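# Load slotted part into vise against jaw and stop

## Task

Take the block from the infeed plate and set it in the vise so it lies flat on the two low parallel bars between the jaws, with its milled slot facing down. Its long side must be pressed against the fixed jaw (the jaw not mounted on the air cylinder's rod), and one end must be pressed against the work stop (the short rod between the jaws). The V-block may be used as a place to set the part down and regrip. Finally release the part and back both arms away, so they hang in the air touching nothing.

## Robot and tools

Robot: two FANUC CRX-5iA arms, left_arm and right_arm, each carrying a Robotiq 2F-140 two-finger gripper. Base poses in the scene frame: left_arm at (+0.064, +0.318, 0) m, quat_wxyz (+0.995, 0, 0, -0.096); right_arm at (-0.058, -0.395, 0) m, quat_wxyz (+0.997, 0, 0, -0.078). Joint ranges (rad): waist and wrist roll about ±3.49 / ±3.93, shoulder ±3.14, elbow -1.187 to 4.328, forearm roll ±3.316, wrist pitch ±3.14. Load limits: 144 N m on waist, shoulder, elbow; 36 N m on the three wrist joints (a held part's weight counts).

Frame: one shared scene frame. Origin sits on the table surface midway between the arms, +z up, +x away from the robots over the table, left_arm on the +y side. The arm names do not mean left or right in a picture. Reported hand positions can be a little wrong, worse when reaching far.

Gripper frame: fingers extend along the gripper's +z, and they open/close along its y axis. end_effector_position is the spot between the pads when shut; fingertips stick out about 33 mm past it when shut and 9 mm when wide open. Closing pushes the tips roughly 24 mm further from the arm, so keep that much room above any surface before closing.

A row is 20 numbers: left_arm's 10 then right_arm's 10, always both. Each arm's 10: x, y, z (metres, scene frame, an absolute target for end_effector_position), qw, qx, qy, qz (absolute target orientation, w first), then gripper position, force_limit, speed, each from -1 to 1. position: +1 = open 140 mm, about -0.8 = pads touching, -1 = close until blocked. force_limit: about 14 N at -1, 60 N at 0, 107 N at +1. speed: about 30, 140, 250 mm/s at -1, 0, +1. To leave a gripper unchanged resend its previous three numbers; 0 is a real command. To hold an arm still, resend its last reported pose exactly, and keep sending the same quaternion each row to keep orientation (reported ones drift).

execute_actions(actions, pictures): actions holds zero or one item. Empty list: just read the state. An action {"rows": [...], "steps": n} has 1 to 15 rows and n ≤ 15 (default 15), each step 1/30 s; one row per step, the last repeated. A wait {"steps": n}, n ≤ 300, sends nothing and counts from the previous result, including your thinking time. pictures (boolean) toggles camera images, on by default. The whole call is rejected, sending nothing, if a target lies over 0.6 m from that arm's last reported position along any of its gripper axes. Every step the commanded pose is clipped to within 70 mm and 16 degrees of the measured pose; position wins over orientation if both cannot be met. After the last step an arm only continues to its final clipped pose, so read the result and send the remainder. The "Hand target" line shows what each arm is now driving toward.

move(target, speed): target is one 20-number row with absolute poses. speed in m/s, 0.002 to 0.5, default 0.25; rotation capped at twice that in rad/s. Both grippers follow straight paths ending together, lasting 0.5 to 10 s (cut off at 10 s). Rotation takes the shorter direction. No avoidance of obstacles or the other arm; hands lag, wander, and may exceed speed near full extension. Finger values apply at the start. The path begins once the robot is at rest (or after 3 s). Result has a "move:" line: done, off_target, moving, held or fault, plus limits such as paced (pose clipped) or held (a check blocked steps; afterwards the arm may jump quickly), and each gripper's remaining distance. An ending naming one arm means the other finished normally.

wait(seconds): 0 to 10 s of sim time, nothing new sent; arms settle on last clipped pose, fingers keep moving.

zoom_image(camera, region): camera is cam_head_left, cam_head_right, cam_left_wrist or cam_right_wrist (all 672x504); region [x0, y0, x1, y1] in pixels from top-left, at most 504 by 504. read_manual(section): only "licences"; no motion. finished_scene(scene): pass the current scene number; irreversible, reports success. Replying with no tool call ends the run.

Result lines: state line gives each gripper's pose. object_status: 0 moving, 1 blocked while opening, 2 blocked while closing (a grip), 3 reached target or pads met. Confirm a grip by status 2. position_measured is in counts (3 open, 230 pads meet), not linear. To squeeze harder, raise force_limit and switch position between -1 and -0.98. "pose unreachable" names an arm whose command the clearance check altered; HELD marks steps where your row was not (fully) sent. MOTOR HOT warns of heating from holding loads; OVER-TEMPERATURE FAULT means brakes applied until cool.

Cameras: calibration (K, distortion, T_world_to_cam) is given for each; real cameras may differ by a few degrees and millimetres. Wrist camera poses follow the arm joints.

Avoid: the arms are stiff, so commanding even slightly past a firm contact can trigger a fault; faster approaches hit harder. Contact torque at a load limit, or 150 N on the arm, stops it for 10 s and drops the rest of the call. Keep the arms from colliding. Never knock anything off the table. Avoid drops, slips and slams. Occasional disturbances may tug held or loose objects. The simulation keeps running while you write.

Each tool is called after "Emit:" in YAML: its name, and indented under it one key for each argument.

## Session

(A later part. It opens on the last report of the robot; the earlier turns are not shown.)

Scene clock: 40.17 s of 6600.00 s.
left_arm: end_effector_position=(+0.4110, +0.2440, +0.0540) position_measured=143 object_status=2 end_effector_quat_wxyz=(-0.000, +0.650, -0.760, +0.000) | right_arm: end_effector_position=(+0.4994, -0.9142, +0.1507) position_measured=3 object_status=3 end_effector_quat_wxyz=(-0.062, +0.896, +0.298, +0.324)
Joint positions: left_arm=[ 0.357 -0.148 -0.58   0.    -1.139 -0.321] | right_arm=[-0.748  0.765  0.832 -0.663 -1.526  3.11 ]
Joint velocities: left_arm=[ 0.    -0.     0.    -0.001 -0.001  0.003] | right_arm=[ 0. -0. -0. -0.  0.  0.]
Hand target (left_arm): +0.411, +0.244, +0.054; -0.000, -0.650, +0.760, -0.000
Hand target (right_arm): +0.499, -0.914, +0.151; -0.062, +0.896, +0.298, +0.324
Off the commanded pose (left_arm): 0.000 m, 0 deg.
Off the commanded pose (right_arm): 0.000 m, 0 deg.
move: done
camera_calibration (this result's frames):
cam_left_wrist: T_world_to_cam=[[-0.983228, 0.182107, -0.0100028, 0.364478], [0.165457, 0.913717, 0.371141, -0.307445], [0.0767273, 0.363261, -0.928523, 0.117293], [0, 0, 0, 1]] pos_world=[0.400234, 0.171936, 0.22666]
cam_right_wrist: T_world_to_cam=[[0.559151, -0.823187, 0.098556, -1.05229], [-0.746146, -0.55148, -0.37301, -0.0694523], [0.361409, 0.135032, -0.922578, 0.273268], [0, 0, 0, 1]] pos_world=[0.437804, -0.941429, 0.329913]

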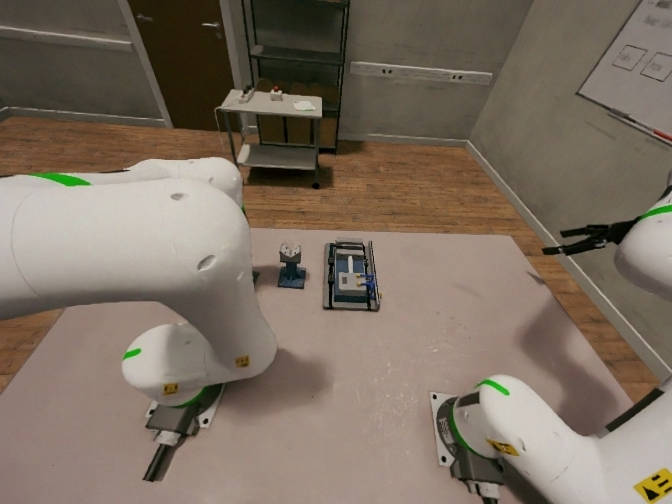

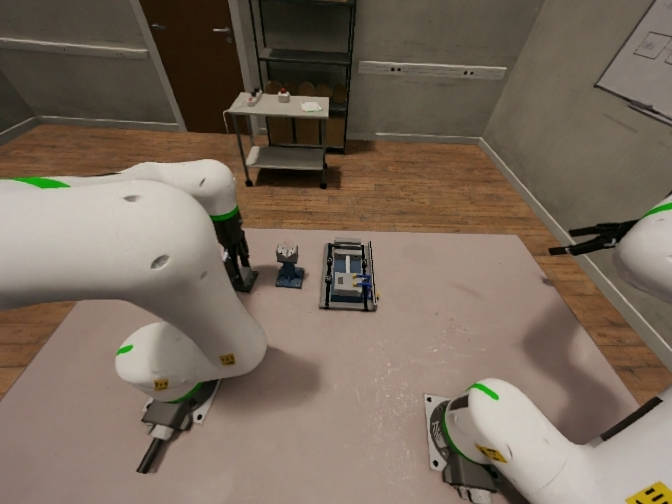

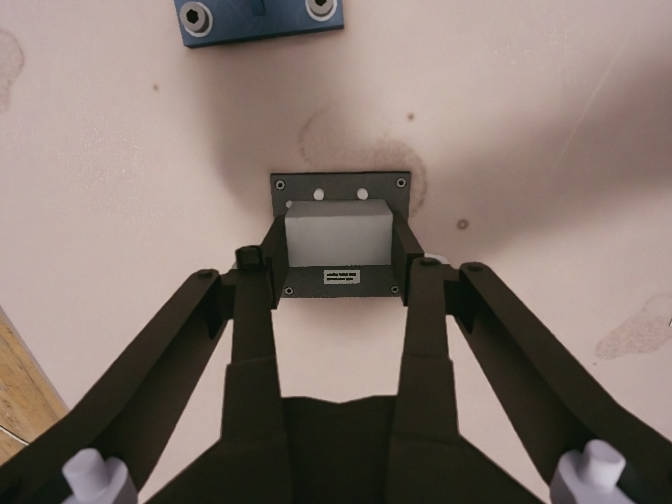

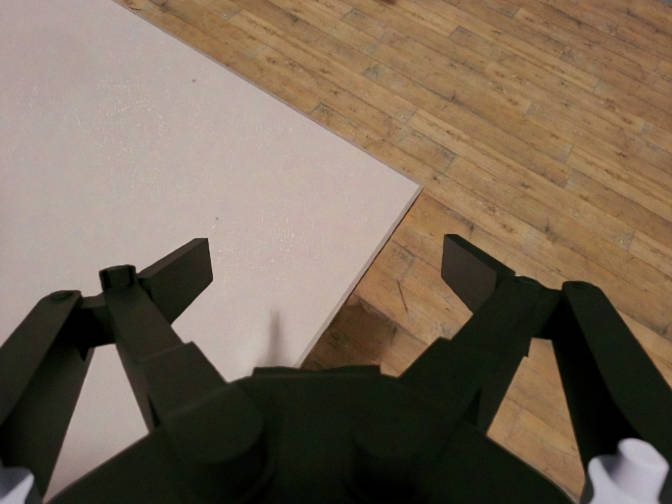

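Emit:
move:
  target: [0.411,0.25,0.09,0,0.65,-0.76,0,-1,0,0,0.4994,-0.9142,0.1507,-0.062,0.896,0.298,0.324,1,0,0]
  speed: 0.1

Emit:
move:
  target: [0.43,0.4,0.06,0,0.707,-0.707,0,-1,0,0,0.4994,-0.9142,0.1507,-0.062,0.896,0.298,0.324,1,0,0]

Emit:
move:
  target: [0.43,0.4,0.047,0,0.707,-0.707,0,-1,0,0,0.4994,-0.9142,0.1507,-0.062,0.896,0.298,0.324,1,0,0]
  speed: 0.01

Emit:
move:
  target: [0.43,0.4,0.047,0,0.707,-0.707,0,0.4,0,0,0.4994,-0.9142,0.1507,-0.062,0.896,0.298,0.324,1,0,0]

Emit:
move:
  target: [0.43,0.383,0.042,-0.271,0.653,-0.653,-0.271,0.4,0,0,0.4994,-0.9142,0.1507,-0.062,0.896,0.298,0.324,1,0,0]

Scene clock: 48.47 s of 6600.00 s.
left_arm: end_effector_position=(+0.4111, +0.2500, +0.0899) position_measured=144 object_status=2 end_effector_quat_wxyz=(+0.000, +0.650, -0.760, -0.000) | right_arm: end_effector_position=(+0.4994, -0.9142, +0.1507) position_measured=3 object_status=3 end_effector_quat_wxyz=(-0.062, +0.896, +0.298, +0.324)
Joint positions: left_arm=[ 0.375 -0.19  -0.524 -0.    -1.236 -0.338] | right_arm=[-0.748  0.765  0.832 -0.663 -1.526  3.11 ]
Joint velocities: left_arm=[-0.    -0.     0.     0.    -0.002 -0.   ] | right_arm=[ 0.    -0.    -0.001  0.    -0.    -0.   ]
Hand target (left_arm): +0.411, +0.250, +0.090; +0.000, -0.650, +0.760, +0.000
Hand target (right_arm): +0.499, -0.914, +0.151; -0.062, +0.896, +0.298, +0.324
Off the commanded pose (left_arm): 0.000 m, 0 deg.
Off the commanded pose (right_arm): 0.000 m, 0 deg.
After step 90, 4.53 s passed at rest.
move: done
camera_calibration (this result's frames):
cam_left_wrist: T_world_to_cam=[[-0.983298, 0.181732, -0.00989778, 0.363908], [0.165146, 0.91377, 0.371147, -0.32615], [0.0764938, 0.363314, -0.928521, 0.148531], [0, 0, 0, 1]] pos_world=[0.400331, 0.177929, 0.262566]
cam_right_wrist: T_world_to_cam=[[0.559151, -0.823187, 0.0985554, -1.05229], [-0.746146, -0.551479, -0.37301, -0.069452], [0.361408, 0.135032, -0.922578, 0.273268], [0, 0, 0, 1]] pos_world=[0.437804, -0.941429, 0.329913]

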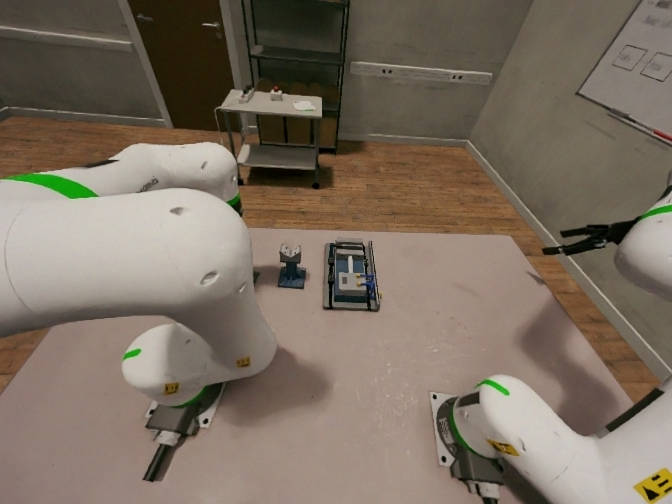

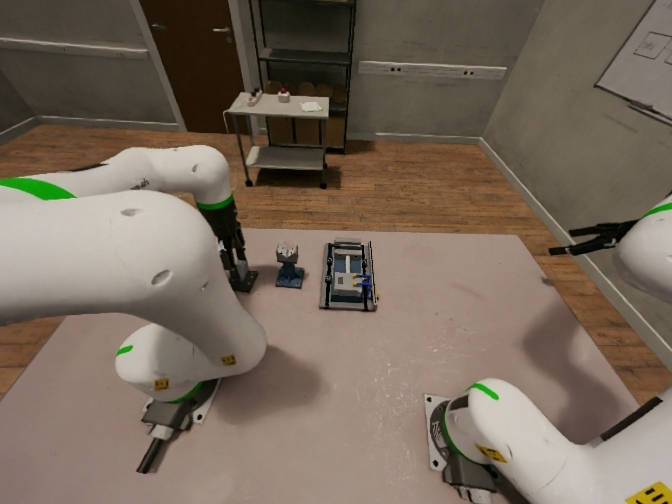

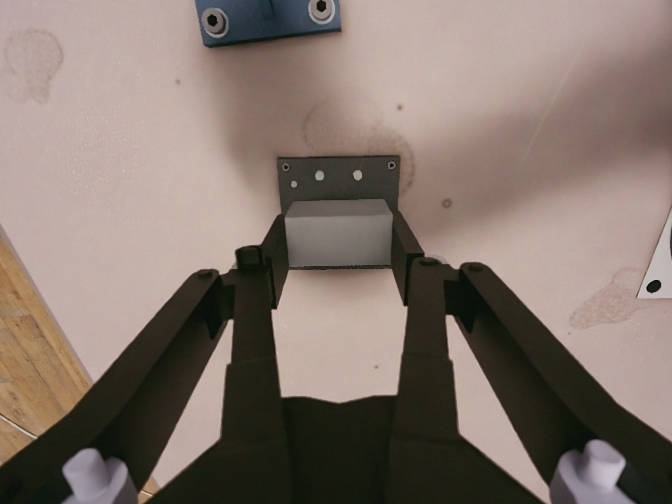

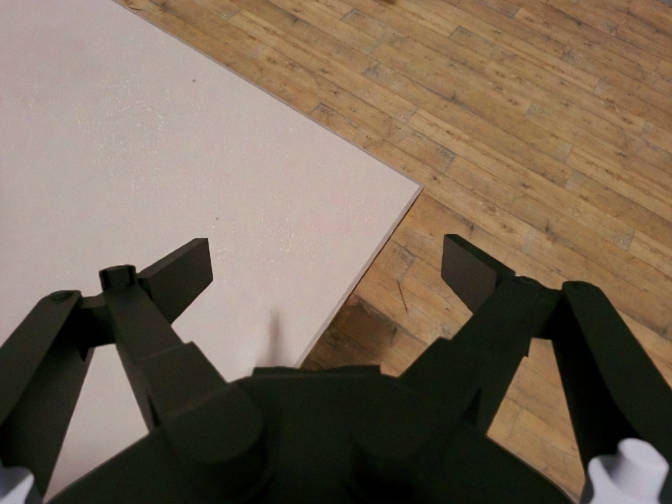

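Scene clock: 49.53 s of 6600.00 s.
left_arm: end_effector_position=(+0.4299, +0.3997, +0.0601) position_measured=144 object_status=2 end_effector_quat_wxyz=(+0.000, +0.707, -0.707, -0.000) | right_arm: end_effector_position=(+0.4994, -0.9142, +0.1507) position_measured=3 object_status=3 end_effector_quat_wxyz=(-0.062, +0.896, +0.298, +0.324)
Joint positions: left_arm=[ 0.766 -0.099 -0.522 -0.001 -1.149 -0.573] | right_arm=[-0.748  0.765  0.832 -0.663 -1.526  3.11 ]
Joint velocities: left_arm=[ 0.001 -0.     0.     0.    -0.001 -0.   ] | right_arm=[-0.    -0.001 -0.001 -0.001  0.    -0.   ]
Hand target (left_arm): +0.430, +0.400, +0.060; +0.000, +0.707, -0.707, -0.000
Hand target (right_arm): +0.499, -0.914, +0.151; -0.062, +0.896, +0.298, +0.324
Off the commanded pose (left_arm): 0.000 m, 0 deg.
Off the commanded pose (right_arm): 0.000 m, 0 deg.
move: done
camera_calibration (this result's frames):
cam_left_wrist: T_world_to_cam=[[-0.999583, 0.0273294, -0.00936434, 0.423572], [0.0218996, 0.928231, 0.37136, -0.399163], [0.0188413, 0.371, -0.928442, 0.0867277], [0, 0, 0, 1]] pos_world=[0.430502, 0.326764, 0.232721]
cam_right_wrist: T_world_to_cam=[[0.559151, -0.823187, 0.0985553, -1.05228], [-0.746146, -0.55148, -0.37301, -0.0694521], [0.361408, 0.135032, -0.922578, 0.273268], [0, 0, 0, 1]] pos_world=[0.437804, -0.941429, 0.329913]

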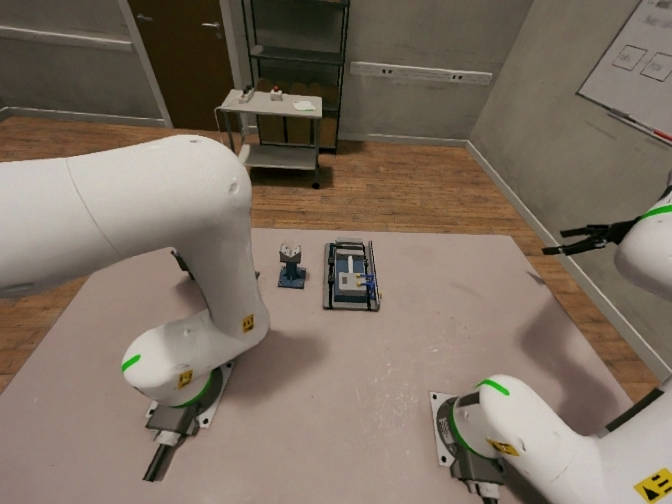

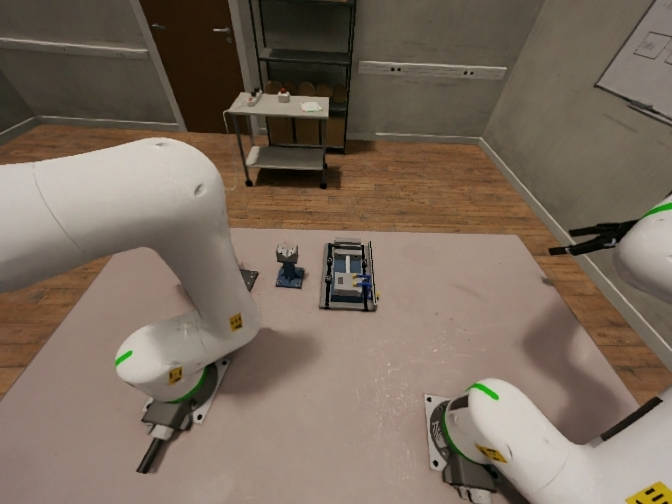

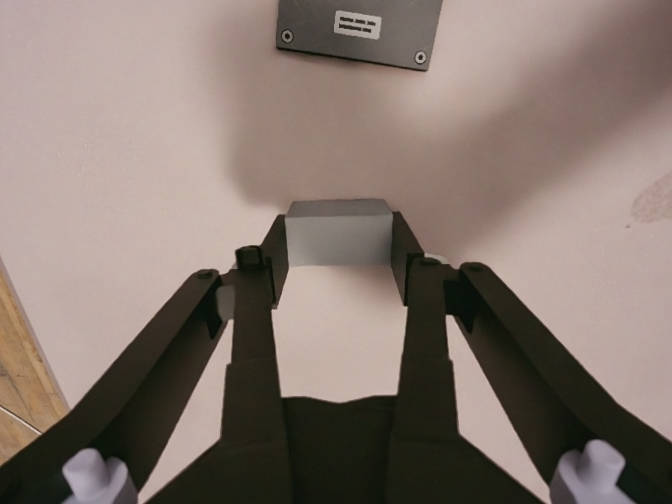

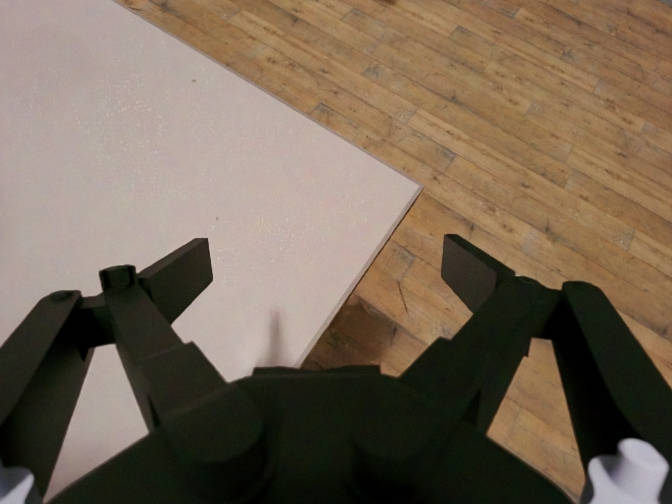

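Scene clock: 51.07 s of 6600.00 s.
left_arm: end_effector_position=(+0.4300, +0.3999, +0.0471) position_measured=144 object_status=2 end_effector_quat_wxyz=(+0.000, +0.707, -0.707, +0.000) | right_arm: end_effector_position=(+0.4994, -0.9142, +0.1507) position_measured=3 object_status=3 end_effector_quat_wxyz=(-0.062, +0.896, +0.298, +0.324)
Joint positions: left_arm=[ 0.767 -0.083 -0.541  0.    -1.113 -0.574] | right_arm=[-0.748  0.765  0.832 -0.663 -1.526  3.11 ]
Joint velocities: left_arm=[ 0.     0.    -0.002  0.002 -0.001 -0.   ] | right_arm=[ 0.    -0.001 -0.001 -0.    -0.     0.   ]
Hand target (left_arm): +0.430, +0.400, +0.047; +0.000, +0.707, -0.707, +0.000
Hand target (right_arm): +0.499, -0.914, +0.151; -0.062, +0.896, +0.298, +0.324
Off the commanded pose (left_arm): 0.000 m, 0 deg.
Off the commanded pose (right_arm): 0.000 m, 0 deg.
move: done
camera_calibration (this result's frames):
cam_left_wrist: T_world_to_cam=[[-0.999583, 0.0270247, -0.0101358, 0.423796], [0.0213418, 0.928462, 0.370814, -0.394334], [0.0194318, 0.370443, -0.928652, 0.0745186], [0, 0, 0, 1]] pos_world=[0.430588, 0.327066, 0.219722]
cam_right_wrist: T_world_to_cam=[[0.559151, -0.823187, 0.0985557, -1.05229], [-0.746146, -0.55148, -0.37301, -0.0694523], [0.361408, 0.135032, -0.922578, 0.273268], [0, 0, 0, 1]] pos_world=[0.437804, -0.941429, 0.329913]

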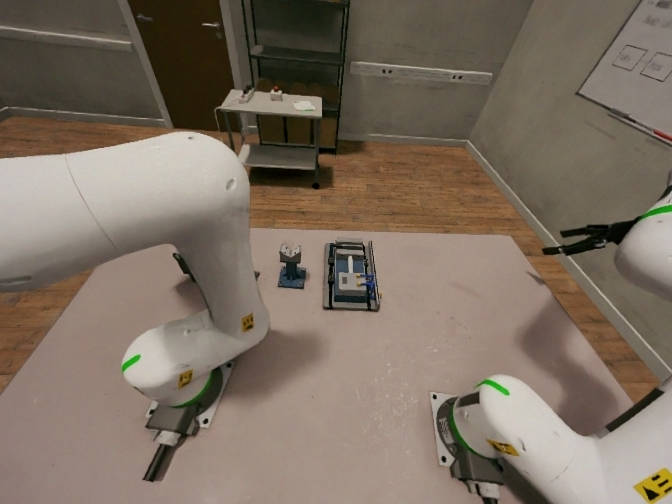

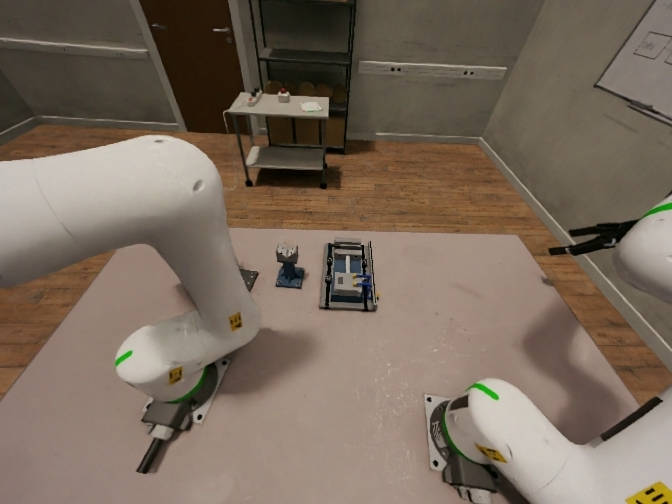

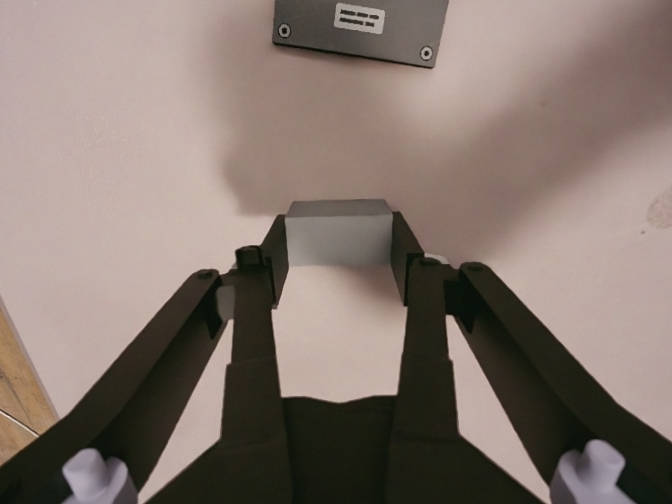

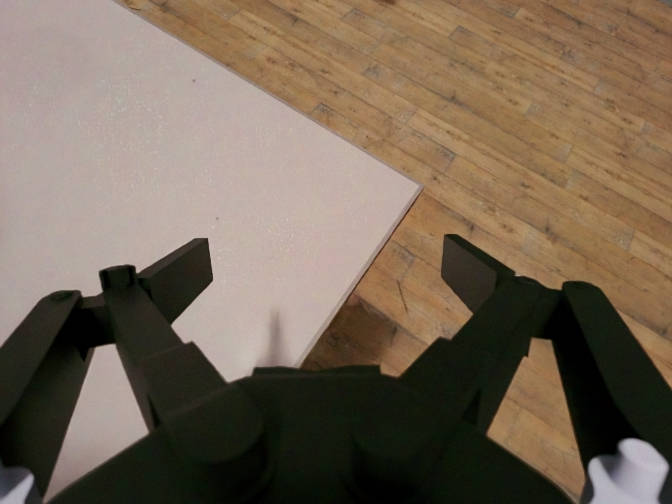

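Scene clock: 51.77 s of 6600.00 s.
left_arm: end_effector_position=(+0.4300, +0.4000, +0.0470) position_measured=78 object_status=3 end_effector_quat_wxyz=(+0.000, +0.707, -0.707, -0.000) | right_arm: end_effector_position=(+0.4994, -0.9142, +0.1507) position_measured=3 object_status=3 end_effector_quat_wxyz=(-0.062, +0.896, +0.298, +0.324)
Joint positions: left_arm=[ 0.767 -0.083 -0.541  0.    -1.113 -0.574] | right_arm=[-0.748  0.765  0.832 -0.663 -1.526  3.11 ]
Joint velocities: left_arm=[ 0.    -0.    -0.001  0.    -0.001 -0.   ] | right_arm=[ 0.    -0.    -0.001 -0.001  0.    -0.   ]
Hand target (left_arm): +0.430, +0.400, +0.047; -0.000, +0.707, -0.707, +0.000
Hand target (right_arm): +0.499, -0.914, +0.151; -0.062, +0.896, +0.298, +0.324
Off the commanded pose (left_arm): 0.000 m, 0 deg.
Off the commanded pose (right_arm): 0.000 m, 0 deg.
move: done
camera_calibration (this result's frames):
cam_left_wrist: T_world_to_cam=[[-0.99958, 0.027223, -0.00988924, 0.423609], [0.0216113, 0.92834, 0.371104, -0.394479], [0.0192831, 0.370734, -0.928539, 0.0743361], [0, 0, 0, 1]] pos_world=[0.430523, 0.32712, 0.219606]
cam_right_wrist: T_world_to_cam=[[0.559151, -0.823187, 0.0985553, -1.05229], [-0.746146, -0.55148, -0.37301, -0.0694522], [0.361408, 0.135032, -0.922578, 0.273268], [0, 0, 0, 1]] pos_world=[0.437804, -0.941429, 0.329913]

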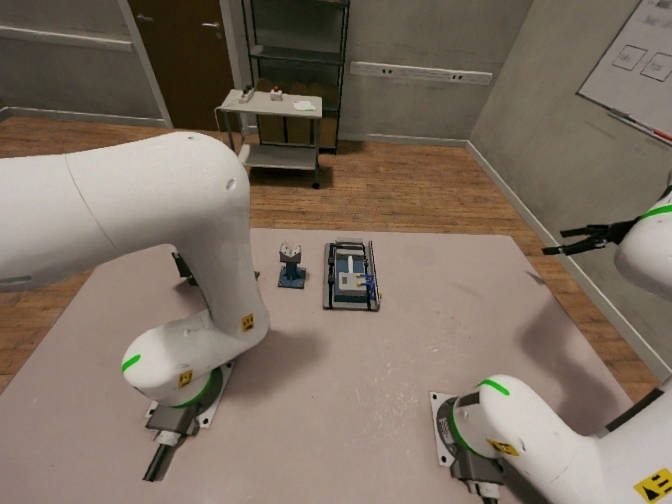

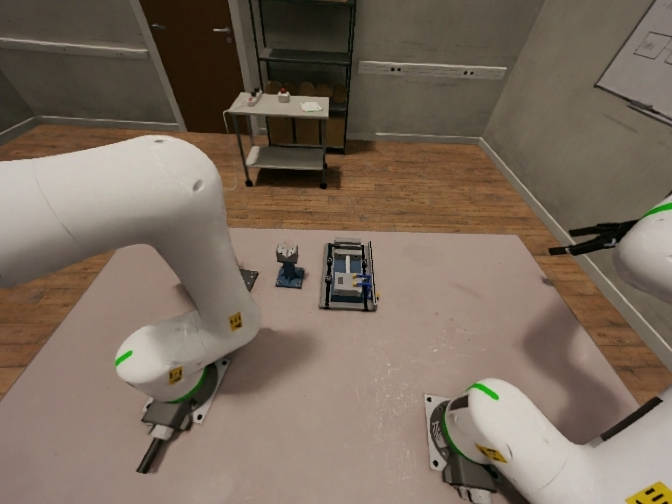

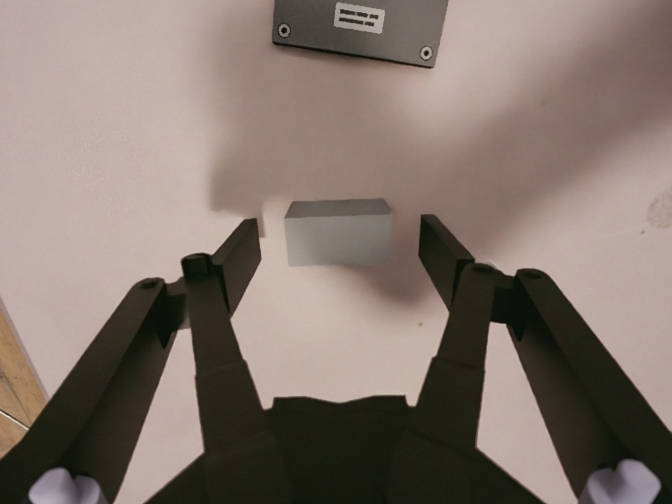

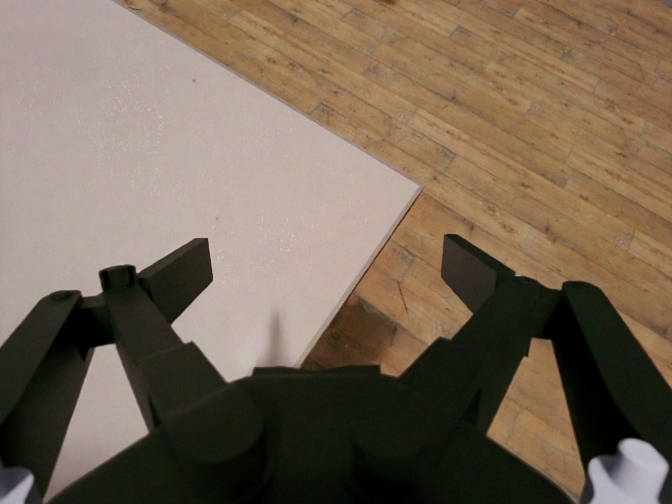

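Scene clock: 53.73 s of 6600.00 s.
left_arm: end_effector_position=(+0.4304, +0.3834, +0.0424) position_measured=78 object_status=3 end_effector_quat_wxyz=(-0.272, +0.653, -0.654, -0.269) | right_arm: end_effector_position=(+0.4994, -0.9142, +0.1507) position_measured=3 object_status=3 end_effector_quat_wxyz=(-0.062, +0.896, +0.298, +0.324)
Joint positions: left_arm=[-0.053  0.178 -0.345 -0.778 -1.361  0.539] | right_arm=[-0.748  0.765  0.832 -0.663 -1.526  3.11 ]
Joint velocities: left_arm=[-0.001  0.002  0.    -0.     0.     0.001] | right_arm=[-0. -0. -0.  0.  0. -0.]
Hand target (left_arm): +0.430, +0.383, +0.042; -0.272, +0.653, -0.654, -0.269
Hand target (right_arm): +0.499, -0.914, +0.151; -0.062, +0.896, +0.298, +0.324
Off the commanded pose (left_arm): 0.001 m, 0 deg.
Off the commanded pose (right_arm): 0.000 m, 0 deg.
move: done
camera_calibration (this result's frames):
cam_left_wrist: T_world_to_cam=[[-0.999537, 0.0287944, 0.0098782, 0.42295], [0.0204357, 0.394175, 0.918808, -0.195328], [0.0225627, 0.918584, -0.394581, -0.157911], [0, 0, 0, 1]] pos_world=[0.430308, 0.209869, 0.112983]
cam_right_wrist: T_world_to_cam=[[0.559152, -0.823187, 0.0985556, -1.05229], [-0.746146, -0.55148, -0.37301, -0.0694524], [0.361408, 0.135032, -0.922578, 0.273268], [0, 0, 0, 1]] pos_world=[0.437804, -0.941429, 0.329913]

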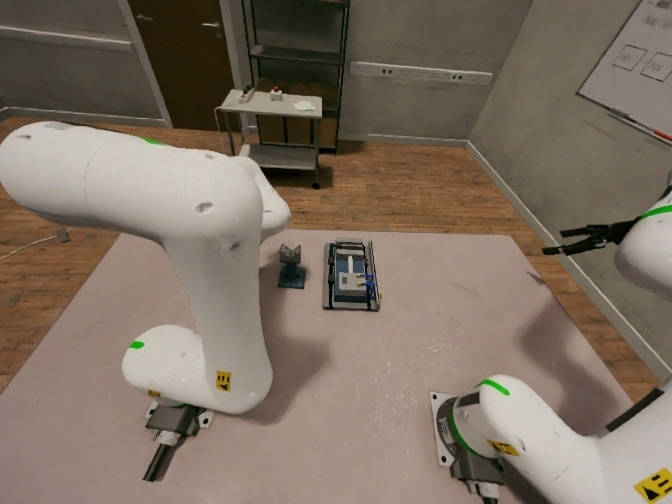

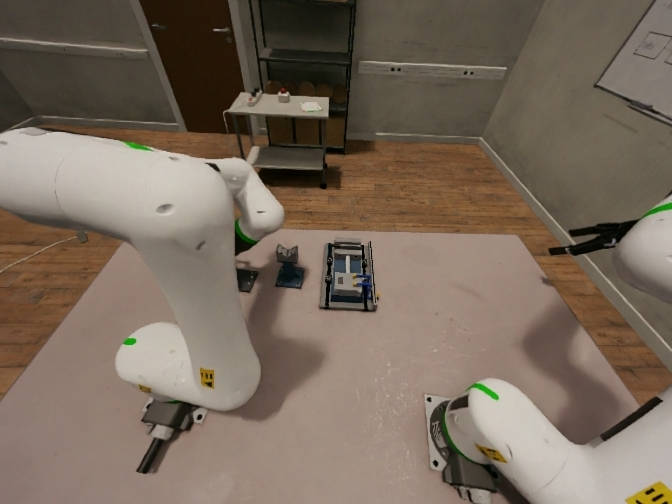

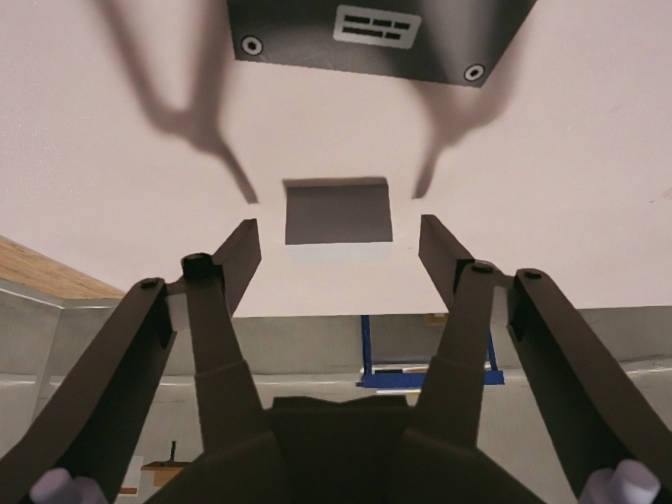

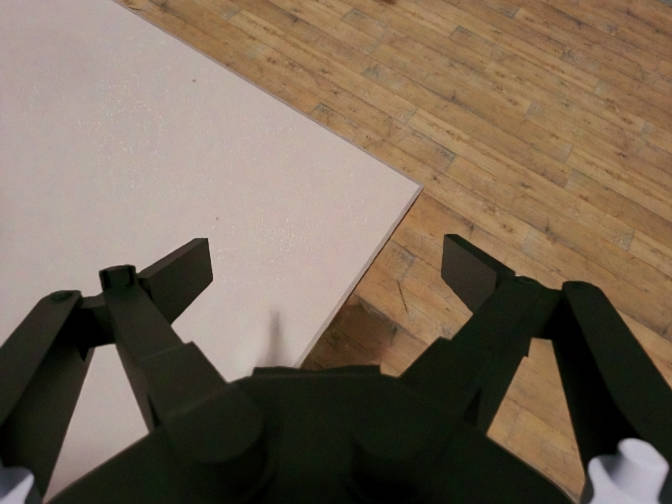

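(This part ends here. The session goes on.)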